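# Set the carton on the scale plate, same side up

## Task

Move the carton onto the weighing plate of the scale, keeping the face that was on top at the start still on top. At the end it must rest on the plate alone, with nothing else (the robot included) supporting it; a carton that only stays put because the robot holds it does not count. Then release it and pull the tool away.

## Robot and tools

ROBOT. One arm with a vacuum suction cup as its tool. The cup point is the middle of the cup's rim when nothing touches it, and the cup points along the cup point's own +z axis. About 4 cm back from the rim the tool gets wider; its body and wrist camera stick out as far as about 9 cm sideways, so leave room for them near the scale or other objects.

FRAMES. Reported poses use the scene frame: origin on the table surface right under the arm's base, +z upward, +y to the left when facing along +x. The base itself may sit slightly tilted. The printed position can be a little wrong, more so when the arm reaches far. Motion commands, however, are given in the cup point's own axes, not the scene frame.

RESULT LINES. The state gives end_effector_position (m), end_effector_quat_wxyz, and linear/angular velocities (m/s, rad/s). "Hand target" is the pose the controller is currently driving toward. "pose unreachable" means a clearance check (which treats any mount under the base as arm) altered or blocked the command. "Wrist force" and "Wrist torque" are [x y z] in the cup point's axes, in N and N m; a push on a surface shows as force pointing back into the arm. Expect an offset of up to about 5.5 N, noise with standard deviation up to 3.4 N, saturation near 100 N per axis; "no reading" at the start is harmless. suction_measured is the vacuum level: near 0 with no seal, 0.83 or more on an airtight face, lower the leakier the seal. part_present turns 1 at 0.50 and back to 0 below 0.45. MOTOR HOT appears from 70 °C; at 85 °C an OVER-TEMPERATURE FAULT applies the brakes until cooled, possibly for minutes. Holding loads, even while you think, warms motors.

execute_actions(actions). actions is a list of actions run in order; an empty list just returns state and images. Each action is a table of up to 15 rows, one row per 1/30 s control step; if shorter, its final row repeats to fill the 15 steps (0.5 s per action). This arm uses 7-number rows, each number in [-1, 1]: dx, dy, dz, rx, ry, rz, suction. The first six are an offset, not a pose: measured from the cup point's pose at the start of that action (for a call's first action, the last pose any result reported), in the cup point's axes. Every row refers to that same start, not to the previous row. Scale: 1.0 = 0.6 m or 180 degrees; rx, ry, rz form a single rotation vector. Suction above 0.01 is on, 0.01 or less is off, and the setting persists. Each step the command is clipped to 100 mm and 16 degrees from the measured pose, and after an action the arm advances no further than that clipped pose, so large offsets must be continued in the next action. Position is favoured over orientation when both cannot be met. Commands are smoothed and lag about 0.17 s.

move(target, speed, stop_force, blocking). target is one 7-number row as above: an offset from the pose in the latest result that shows one, in cup point axes, same scale; the suction value is applied at the start. The cup point follows a straight path over 0.5 to 10 s (cut off at 10 s), turning the short way. speed is in m/s, 0.002 to 0.5, default 0.25; rotation runs up to twice that in rad/s. The path ignores obstacles and the arm may lag, drift or overshoot speed, especially nearly straight. stop_force (N, 13 to 80, not allowed in the first 0.2 s) ends the path when the push against the motion rises that much above its pre-move value for 2 steps; the arm then steps back 2 steps and holds. Use it only with very slow speeds, not on rotating moves, and leave it out when moving away from a surface you press on. Pressure can briefly exceed it, often doubling. blocking=false returns after 0.5 s while motion continues; it cannot combine with stop_force, and further moves or rows are refused until a result shows the end (use wait(0) or stop). The "move:" line reports the ending: done, off_target, moving, held, fault, or contact (stop_force triggered; overrides held, done and off_target), plus limits=paced (pose clipped) or limits=held (some steps blocked; speed may jump afterwards), and the distance from target.

wait(seconds): 0 to 10, arm holds its last command; returns early if a running move finishes. stop(): brakes the current move; it needs stopping distance. zoom_image(camera, region): camera is cam_head_left, cam_head_right, cam_high, cam_low (all 672x504) or cam_wrist (616x616, fisheye); region [x0, y0, x1, y1] in pixels from the top-left, at most 504 by 504. finished_scene(scene): ends the given scene irreversibly; the goal must already be met and stable.

ORDER. Locate carton and scale in the images. Bring the cup above a smooth flat face of the carton (normally its top, so it stays the same side up), turn suction on, descend slowly until the 36 mm rim sits fully on the face, away from edges, seams and holes, and check suction_measured. Lift, carry above the plate, lower gently until it rests (the held carton sits up to 12 mm nearer the tool than the cup point suggests), turn suction off, then rise at least 15 mm and move away before finishing.

AVOID. The stiff arm faults if driven even slightly into something firm: a 150 N external force or joint load limits (shoulder pan and lift 313, elbow 142, wrists 51.3 N m) stop it for 10 s and drop the rest of the call. Approach contacts slowly. Don't drop, slam or knock anything off the table; loose items may get a brief push now and then. If the cup seals on the table, switch suction off. The simulation keeps running while you think, holding your last command.

Each tool is called after "Emit:" in YAML: its name, and indented under it one key for each argument.

## Session

Emit:
execute_actions:
  actions: []

Scene clock: 0.00 s.
end_effector_position=(+0.6289, +0.0150, +0.2809) suction_measured=0.00 part_present=0 end_effector_quat_wxyz=(+0.004, -0.014, +1.000, +0.005) end_effector_velocity=(-0.000, -0.000, +0.000) end_effector_angular_velocity=(+0.000, +0.001, +0.000)
Joint positions: [-0.28  -1.557  2.143 -2.16  -1.57   2.86 ]
Joint velocities: [-0.    -0.    -0.     0.001 -0.    -0.   ]
Wrist force (N, on the end effector, along its own x y z axes, offset not removed): no reading
Wrist torque (N m, same axes, about the end effector's origin, offset not removed): no reading
Hand target: +0.629, +0.015, +0.281; +0.004, -0.014, +1.000, +0.005

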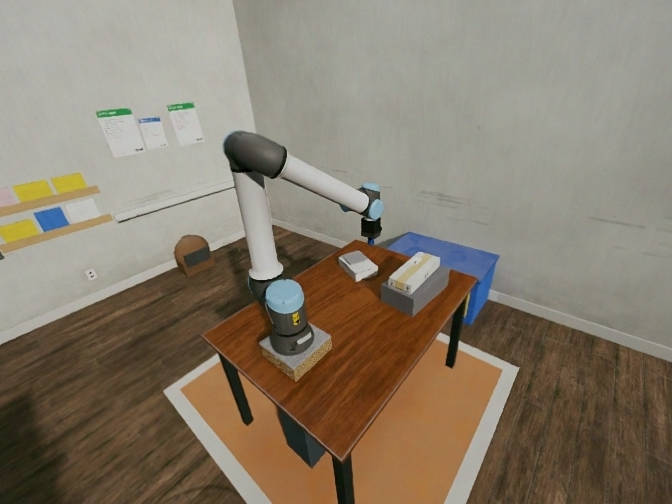

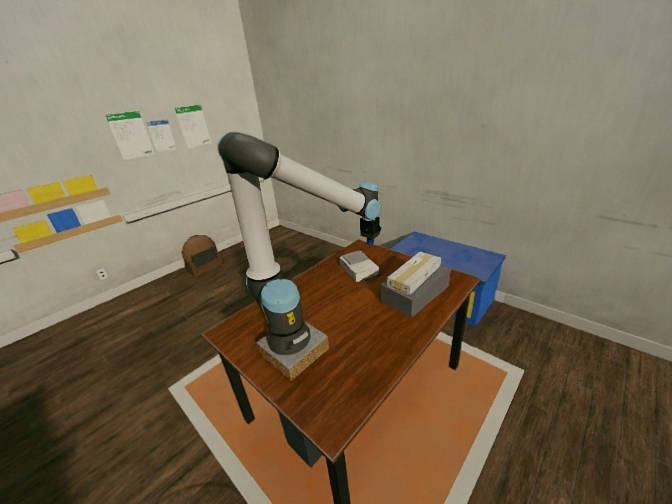

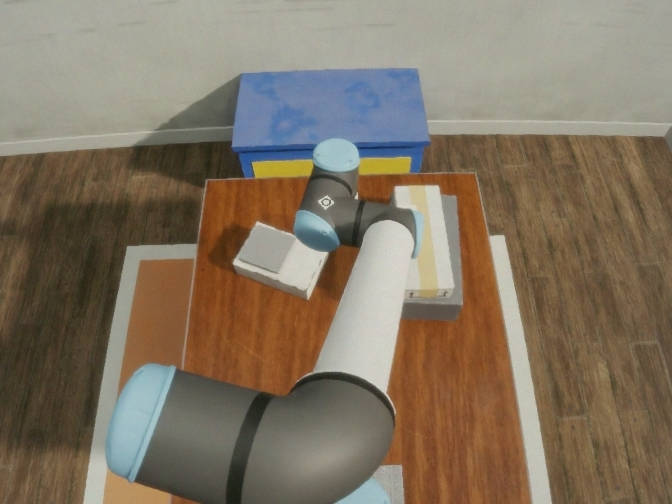

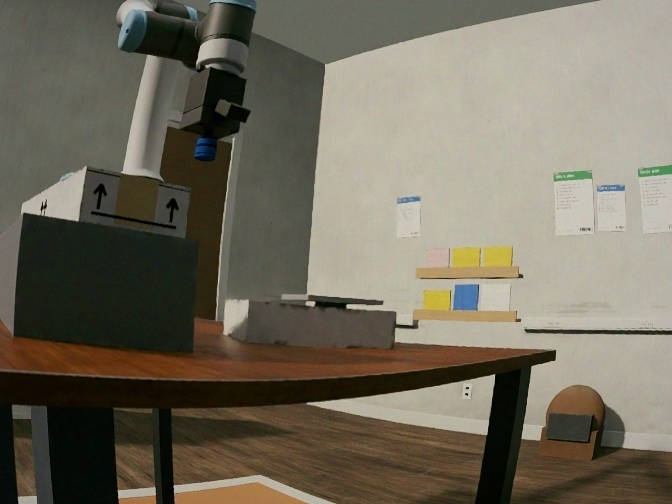

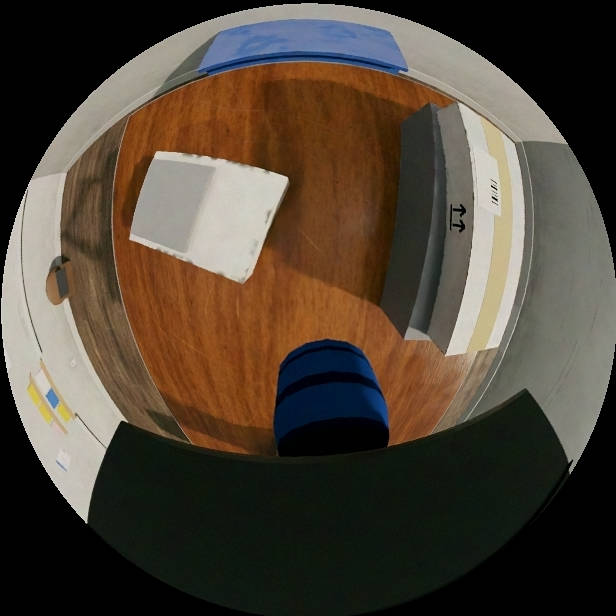

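Emit:
move:
  target: [-0.11,-0.38,0.13,0,0,0,0]

Scene clock: 4.63 s.
end_effector_position=(+0.7014, -0.2106, +0.2012) suction_measured=0.00 part_present=0 end_effector_quat_wxyz=(+0.004, -0.014, +1.000, +0.004) end_effector_velocity=(+0.000, -0.001, -0.001) end_effector_angular_velocity=(+0.001, +0.000, -0.001)
Joint positions: [-0.557 -1.31   2.022 -2.286 -1.57   2.583]
Joint velocities: [-0.001  0.002 -0.001 -0.001  0.001 -0.001]
Wrist force (N, on the end effector, along its own x y z axes, offset not removed): [1.7 4.3 -2.2]
Wrist torque (N m, same axes, about the end effector's origin, offset not removed): [0.57 -0.38 0.06]
Hand target: +0.701, -0.211, +0.201; +0.004, -0.014, +1.000, +0.004
Off the commanded pose: 0.001 m, 0 deg.
move: done

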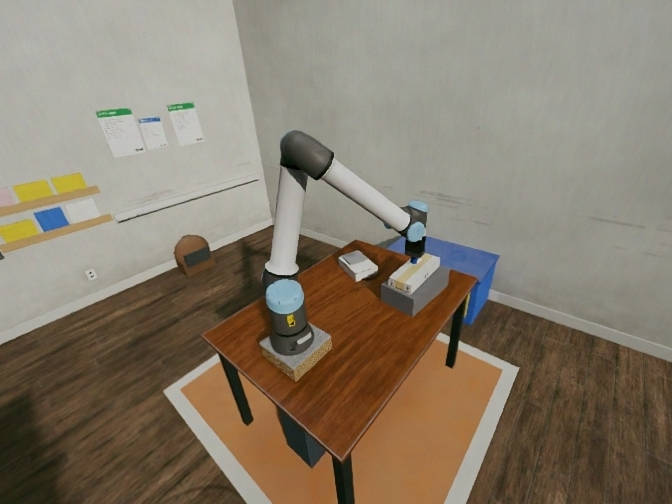

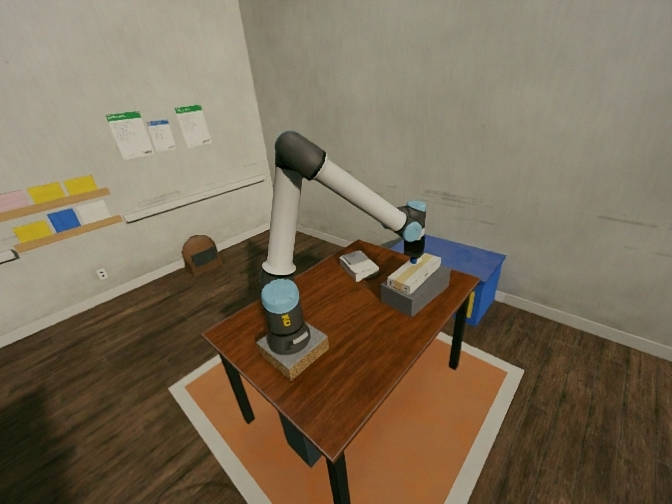

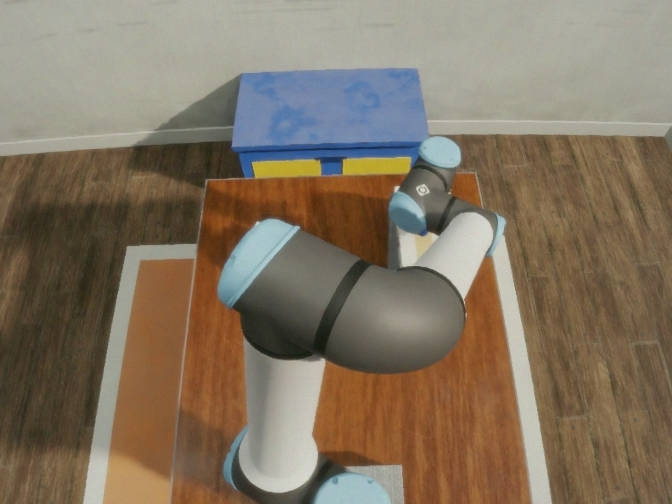

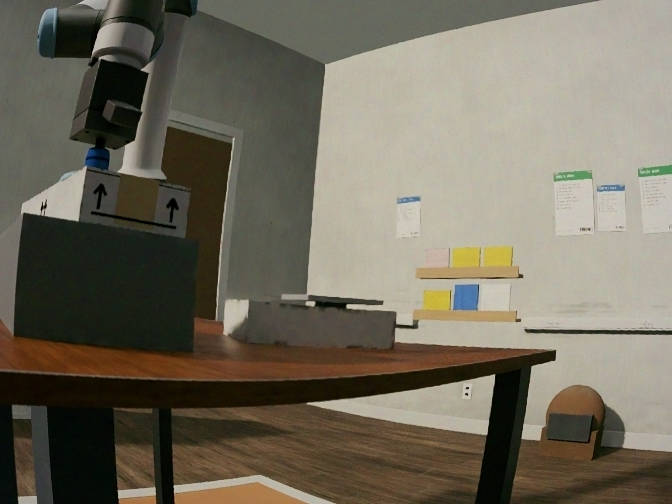

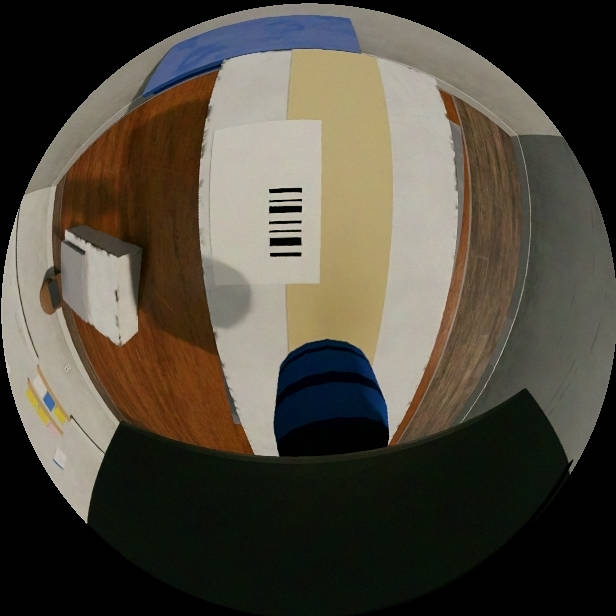

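Emit:
move:
  target: [0,-0.005,0.12,0,0,0,1]
  speed: 0.012
  stop_force: 13

Emit:
move:
  target: [0,0,-0.04,0,0,0,1]
  speed: 0.03

Scene clock: 11.93 s.
end_effector_position=(+0.7018, -0.2122, +0.1555) suction_measured=1.00 part_present=1 end_effector_quat_wxyz=(+0.004, -0.014, +1.000, +0.004) end_effector_velocity=(-0.002, +0.001, +0.001) end_effector_angular_velocity=(+0.003, +0.006, -0.000)
Joint positions: [-0.559 -1.252  2.049 -2.372 -1.57   2.581]
Joint velocities: [-0.    -0.003  0.     0.009 -0.     0.   ]
Wrist force (N, on the end effector, along its own x y z axes, offset not removed): [8.5 5.7 -41.3]
Wrist torque (N m, same axes, about the end effector's origin, offset not removed): [0.60 -1.36 0.08]
Hand target: +0.702, -0.212, +0.156; +0.004, -0.014, +1.000, +0.004
Off the commanded pose: 0.026 m, 0 deg.
move: contact

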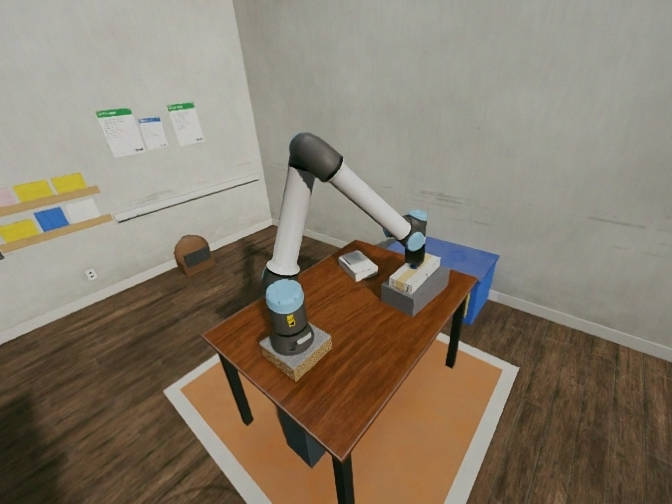

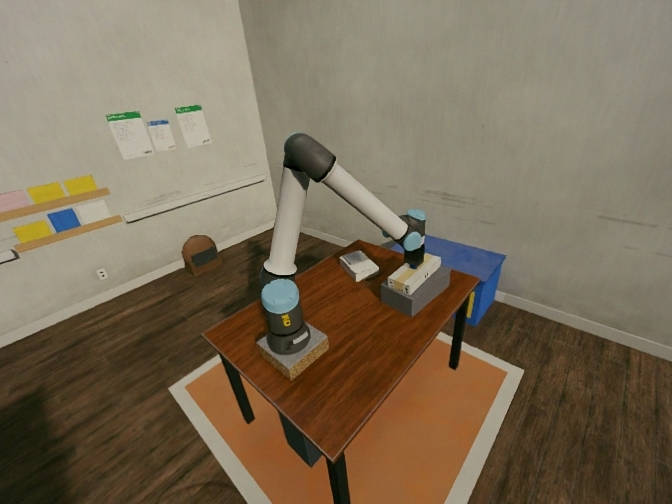

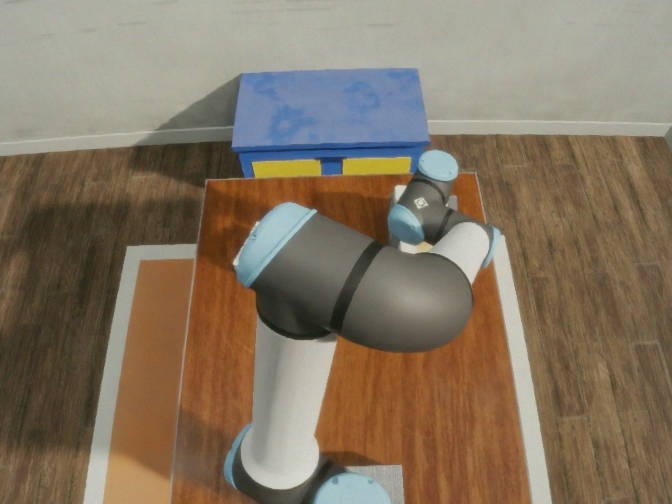

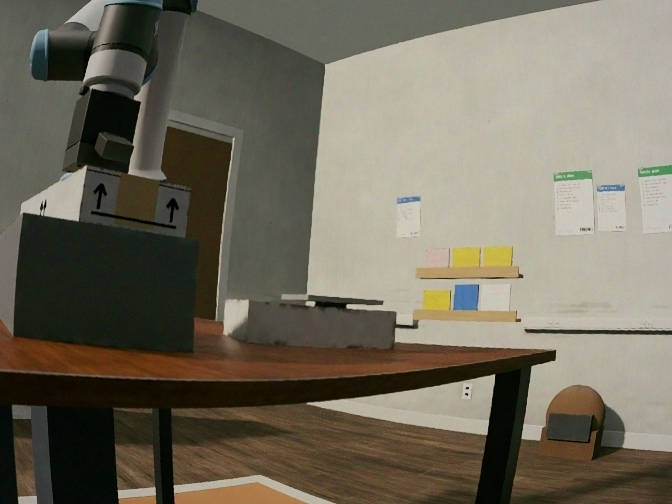

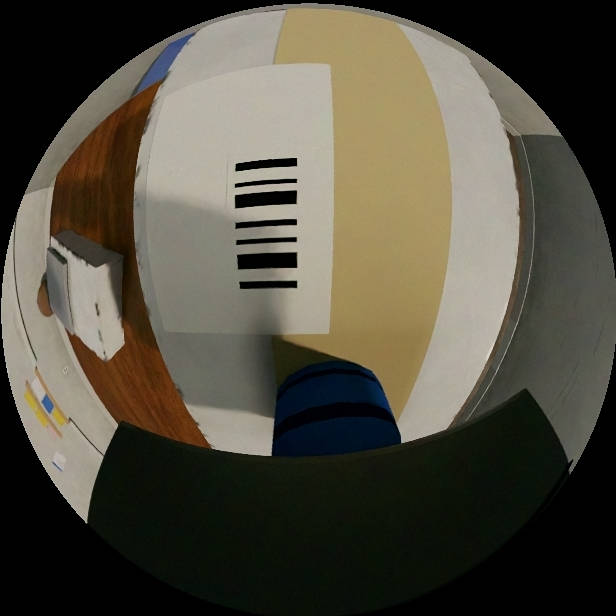

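Scene clock: 13.07 s.
end_effector_position=(+0.7016, -0.2124, +0.1793) suction_measured=1.00 part_present=1 end_effector_quat_wxyz=(+0.004, -0.014, +1.000, +0.004) end_effector_velocity=(+0.001, -0.000, +0.002) end_effector_angular_velocity=(+0.001, -0.002, +0.002)
Joint positions: [-0.559 -1.283  2.035 -2.327 -1.57   2.581]
Joint velocities: [-0.    -0.002 -0.002  0.003  0.001 -0.002]
Wrist force (N, on the end effector, along its own x y z axes, offset not removed): [2.0 5.3 7.8]
Wrist torque (N m, same axes, about the end effector's origin, offset not removed): [0.81 -0.66 -0.03]
Hand target: +0.702, -0.212, +0.179; +0.004, -0.014, +1.000, +0.004
Off the commanded pose: 0.000 m, 0 deg.
move: done

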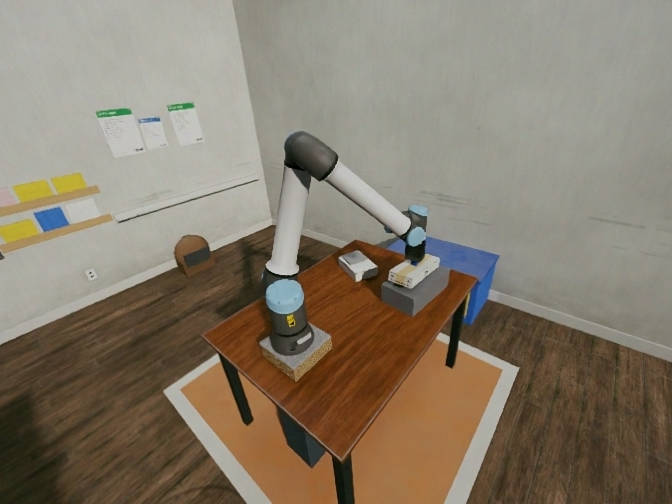

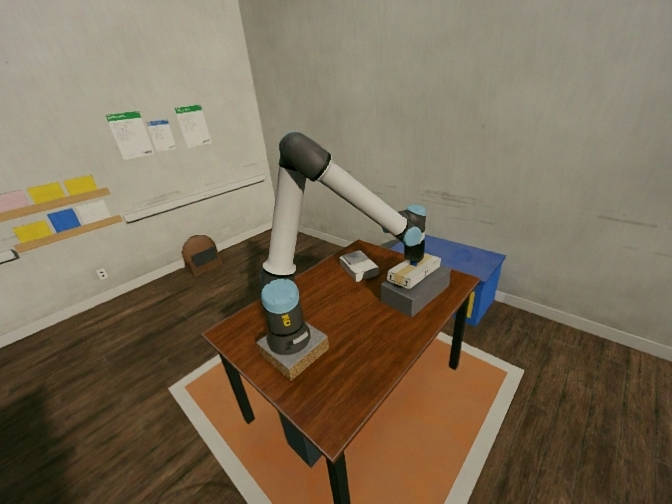

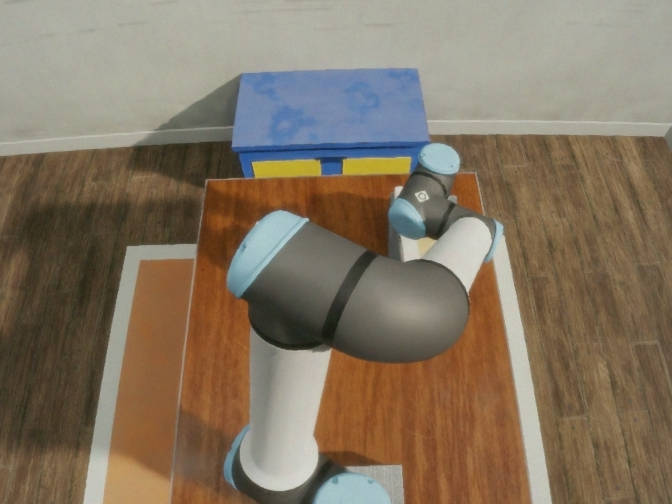

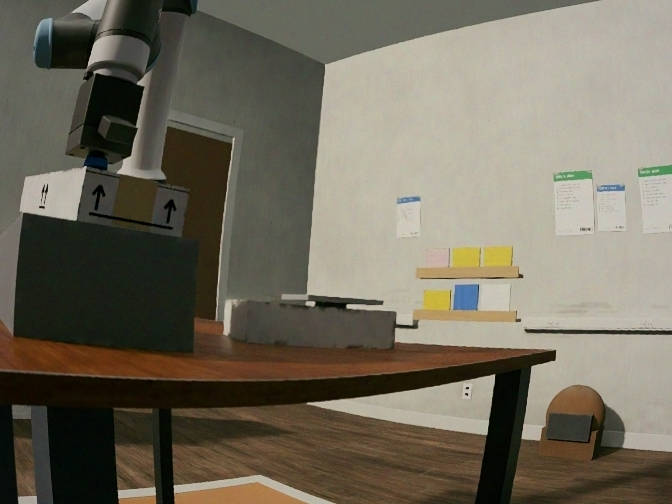

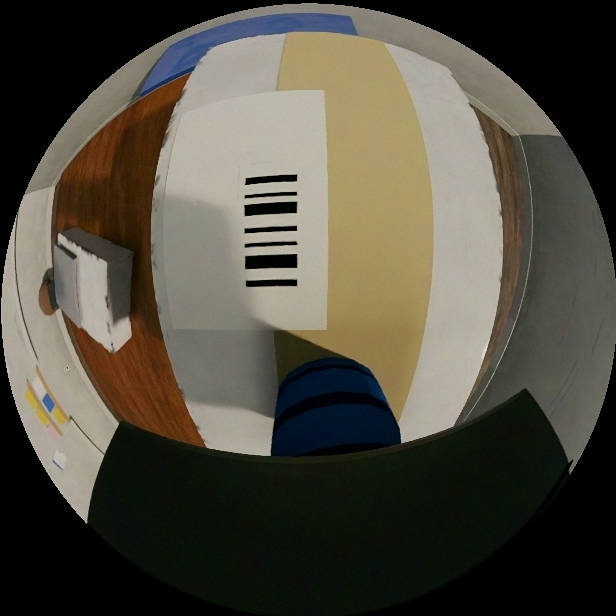

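Heavy at the far end; shift 8 cm.

Emit:
move:
  target: [0,0,0.036,0,0,0,1]
  speed: 0.03

Emit:
execute_actions:
  actions:
    - [[0,0,0,0,0,0,0]]
    - [[0,0,-0.04,0,0,0,0]]
    - [[-0.135,0,0,0,0,0,0]]
    - [[0,0,0,0,0,0,0]]

Emit:
move:
  target: [0,0,0.1,0,0,0,1]
  speed: 0.01
  stop_force: 13

Emit:
move:
  target: [0,0,-0.05,0,0,0,1]
  speed: 0.03

Scene clock: 19.23 s.
end_effector_position=(+0.7018, -0.2122, +0.1579) suction_measured=1.00 part_present=1 end_effector_quat_wxyz=(+0.004, -0.014, +1.000, +0.004) end_effector_velocity=(-0.001, +0.000, -0.002) end_effector_angular_velocity=(+0.002, +0.002, +0.001)
Joint positions: [-0.559 -1.255  2.048 -2.367 -1.57   2.581]
Joint velocities: [ 0.     0.002  0.001 -0.     0.    -0.001]
Wrist force (N, on the end effector, along its own x y z axes, offset not removed): [4.7 5.1 3.3]
Wrist torque (N m, same axes, about the end effector's origin, offset not removed): [0.71 -0.25 -0.04]
Hand target: +0.702, -0.212, +0.158; +0.004, -0.014, +1.000, +0.004
Off the commanded pose: 0.000 m, 0 deg.
move: done

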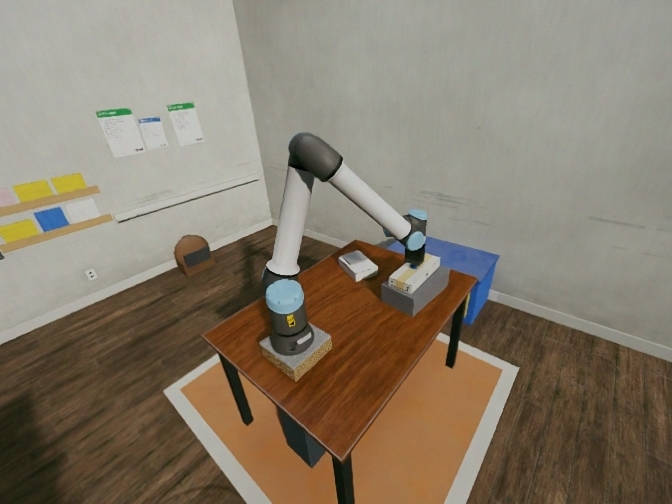

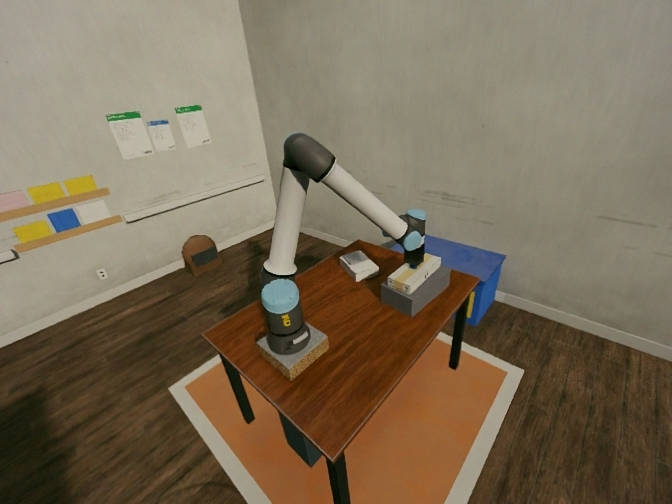

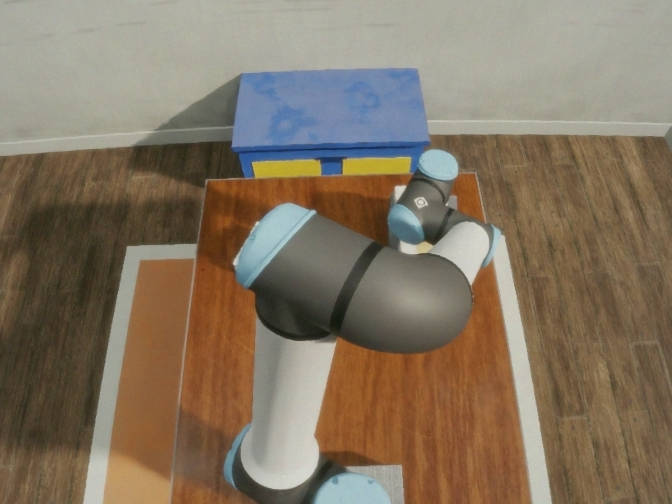

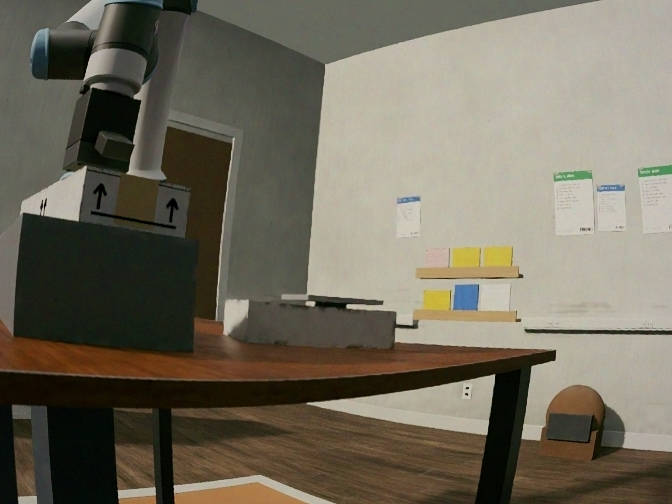

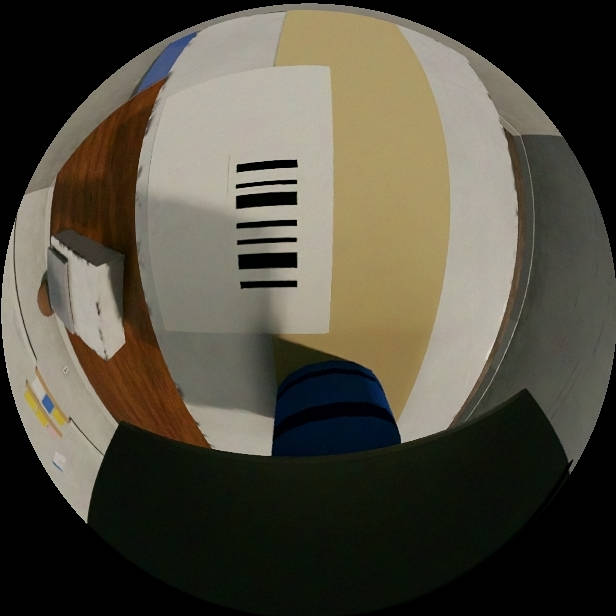

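Scene clock: 21.23 s.
end_effector_position=(+0.7814, -0.2099, +0.1821) suction_measured=0.00 part_present=0 end_effector_quat_wxyz=(+0.005, -0.014, +1.000, +0.004) end_effector_velocity=(-0.000, -0.000, -0.000) end_effector_angular_velocity=(-0.001, +0.000, +0.000)
Joint positions: [-0.504 -1.183  1.882 -2.274 -1.57   2.635]
Joint velocities: [-0.    -0.     0.001 -0.001 -0.001 -0.   ]
Wrist force (N, on the end effector, along its own x y z axes, offset not removed): [0.0 1.0 -0.6]
Wrist torque (N m, same axes, about the end effector's origin, offset not removed): [0.11 -0.25 -0.03]
Hand target: +0.781, -0.210, +0.182; +0.005, -0.014, +1.000, +0.004
Off the commanded pose: 0.000 m, 0 deg.

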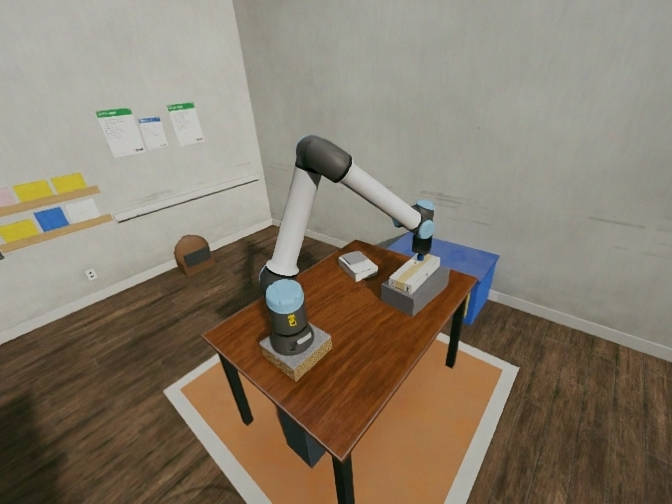

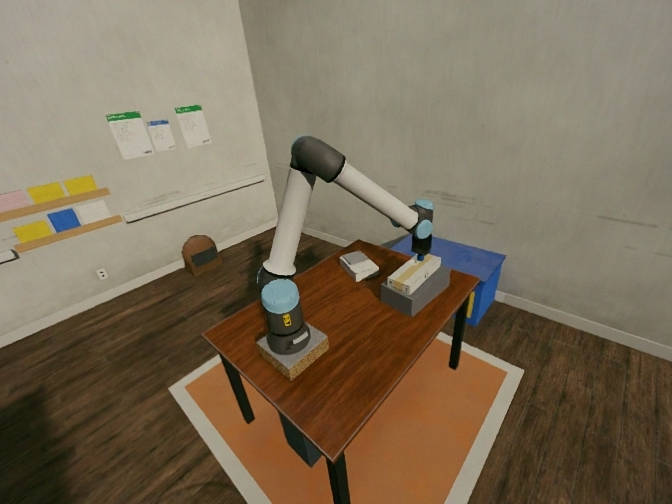

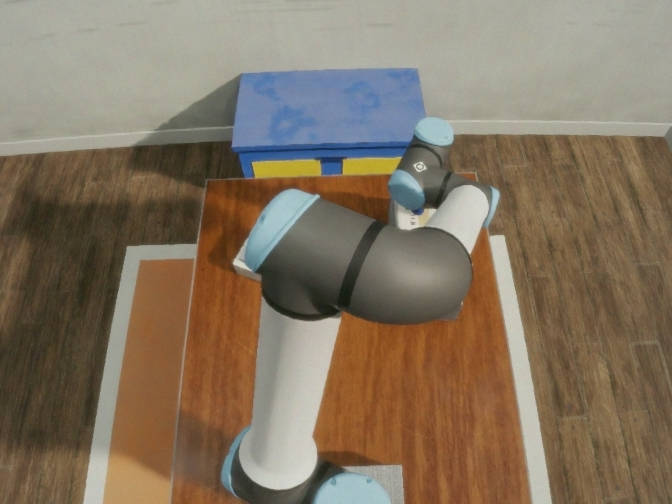

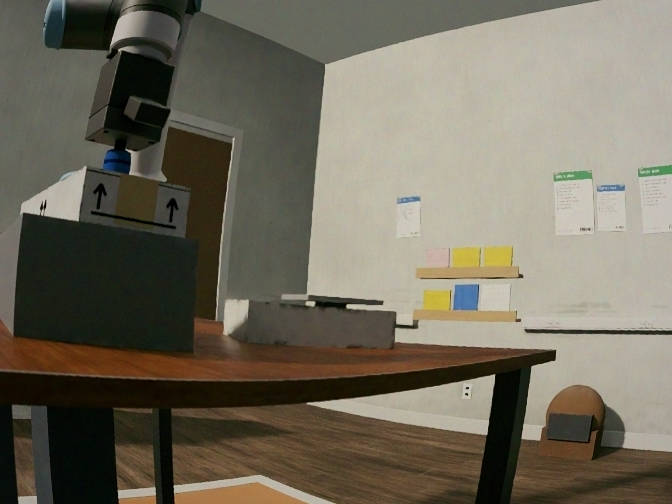

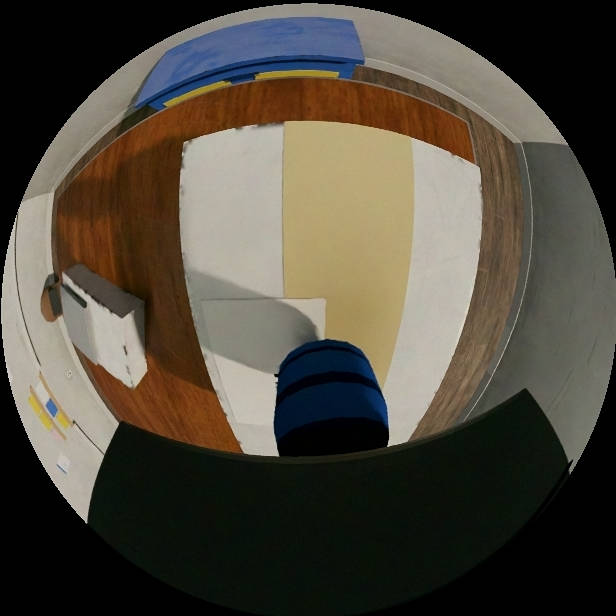

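Scene clock: 24.23 s.
end_effector_position=(+0.7816, -0.2097, +0.1559) suction_measured=1.00 part_present=1 end_effector_quat_wxyz=(+0.005, -0.014, +1.000, +0.004) end_effector_velocity=(-0.002, +0.001, -0.000) end_effector_angular_velocity=(+0.004, +0.006, +0.001)
Joint positions: [-0.504 -1.153  1.896 -2.319 -1.57   2.635]
Joint velocities: [ 0.    -0.002  0.001  0.008  0.001 -0.001]
Wrist force (N, on the end effector, along its own x y z axes, offset not removed): [3.4 4.7 -24.0]
Wrist torque (N m, same axes, about the end effector's origin, offset not removed): [0.34 -0.33 0.11]
Hand target: +0.782, -0.210, +0.156; +0.005, -0.014, +1.000, +0.004
Off the commanded pose: 0.034 m, 0 deg.
move: contact

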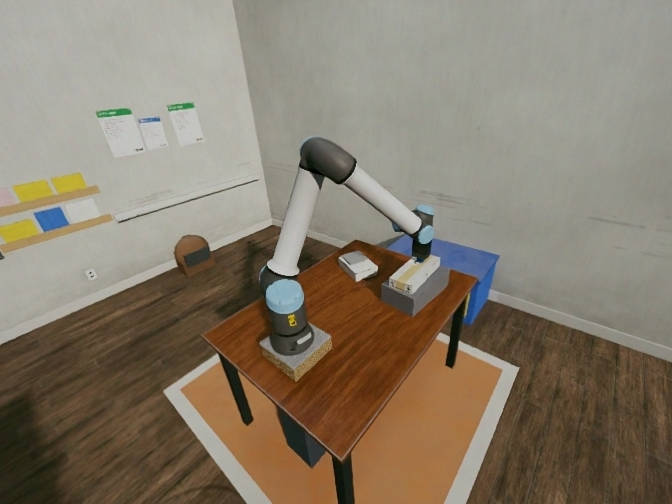

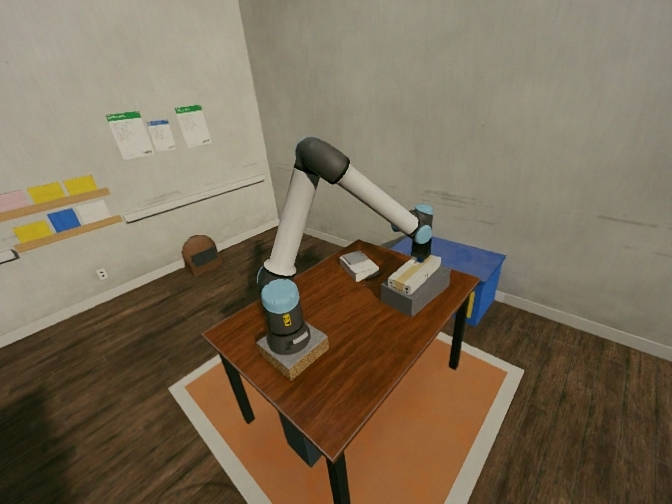

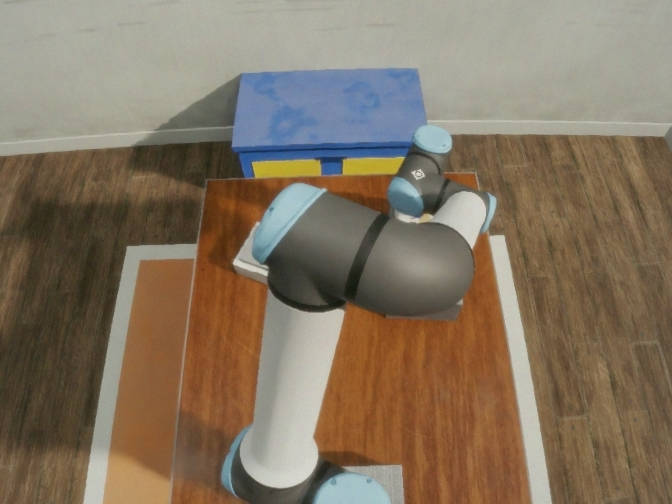

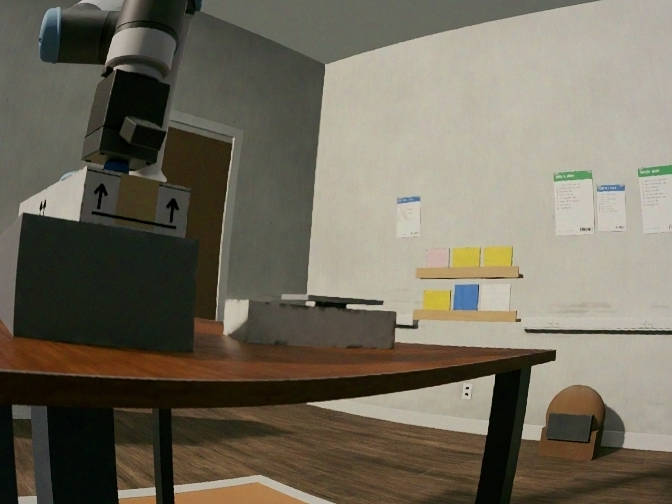

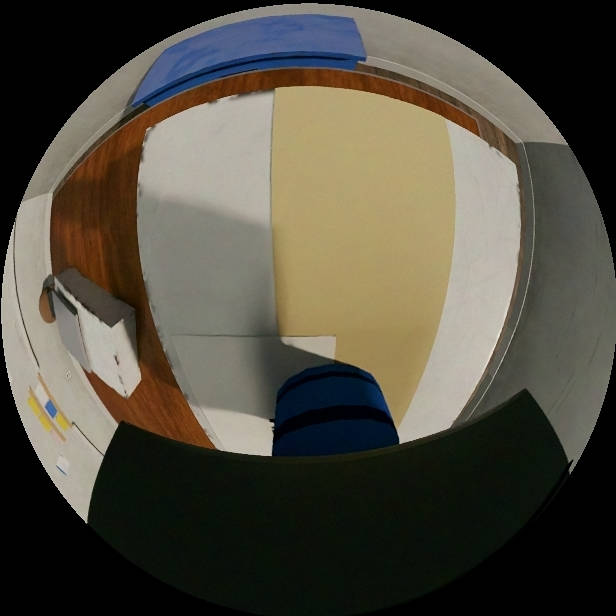

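Scene clock: 25.57 s.
end_effector_position=(+0.7814, -0.2099, +0.1858) suction_measured=1.00 part_present=1 end_effector_quat_wxyz=(+0.005, -0.014, +1.000, +0.004) end_effector_velocity=(+0.002, -0.001, +0.003) end_effector_angular_velocity=(-0.001, -0.003, -0.001)
Joint positions: [-0.504 -1.187  1.88  -2.268 -1.57   2.635]
Joint velocities: [-0.    -0.002 -0.003  0.002  0.     0.001]
Wrist force (N, on the end effector, along its own x y z axes, offset not removed): [0.6 -0.5 12.1]
Wrist torque (N m, same axes, about the end effector's origin, offset not removed): [-0.28 -0.20 0.00]
Hand target: +0.781, -0.210, +0.186; +0.005, -0.014, +1.000, +0.004
Off the commanded pose: 0.000 m, 0 deg.
move: done

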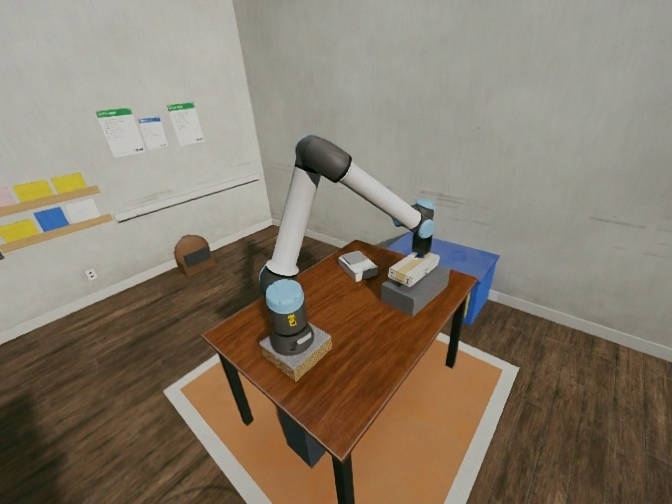

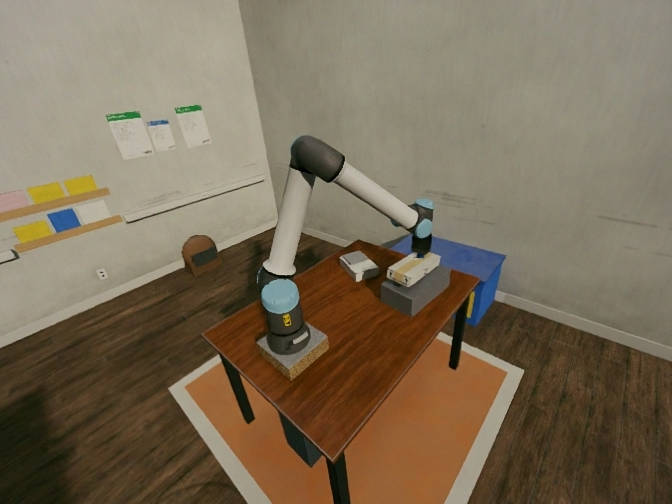

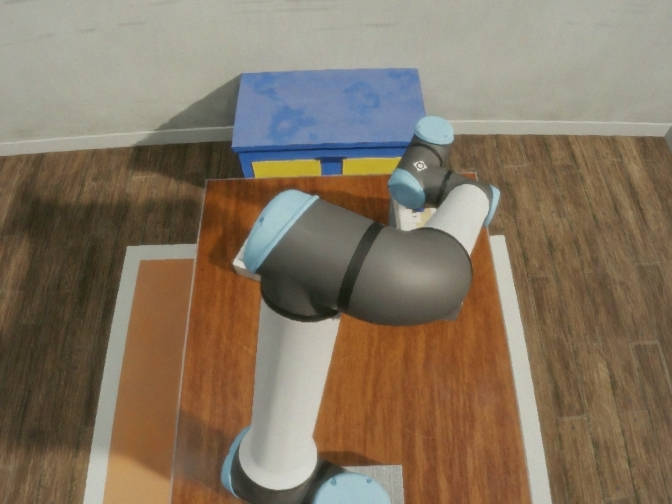

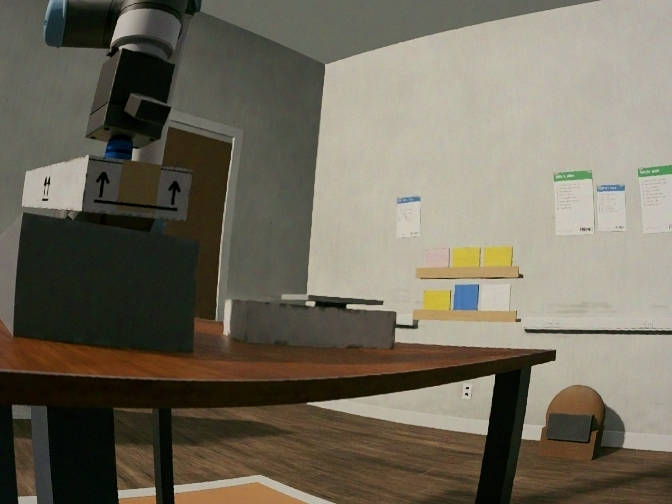

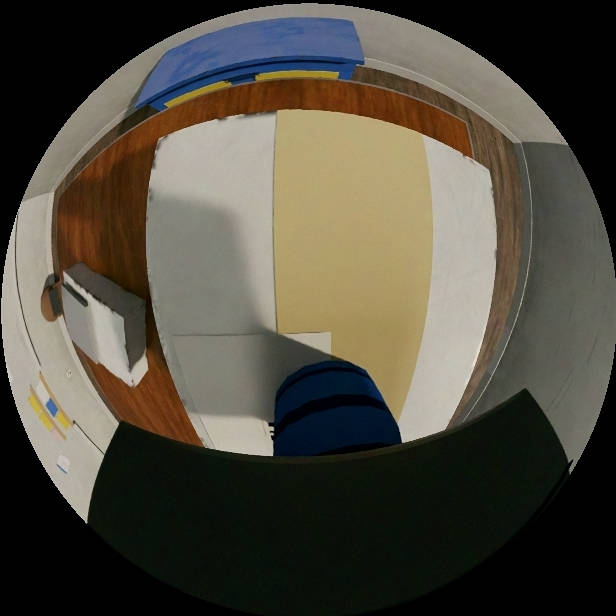

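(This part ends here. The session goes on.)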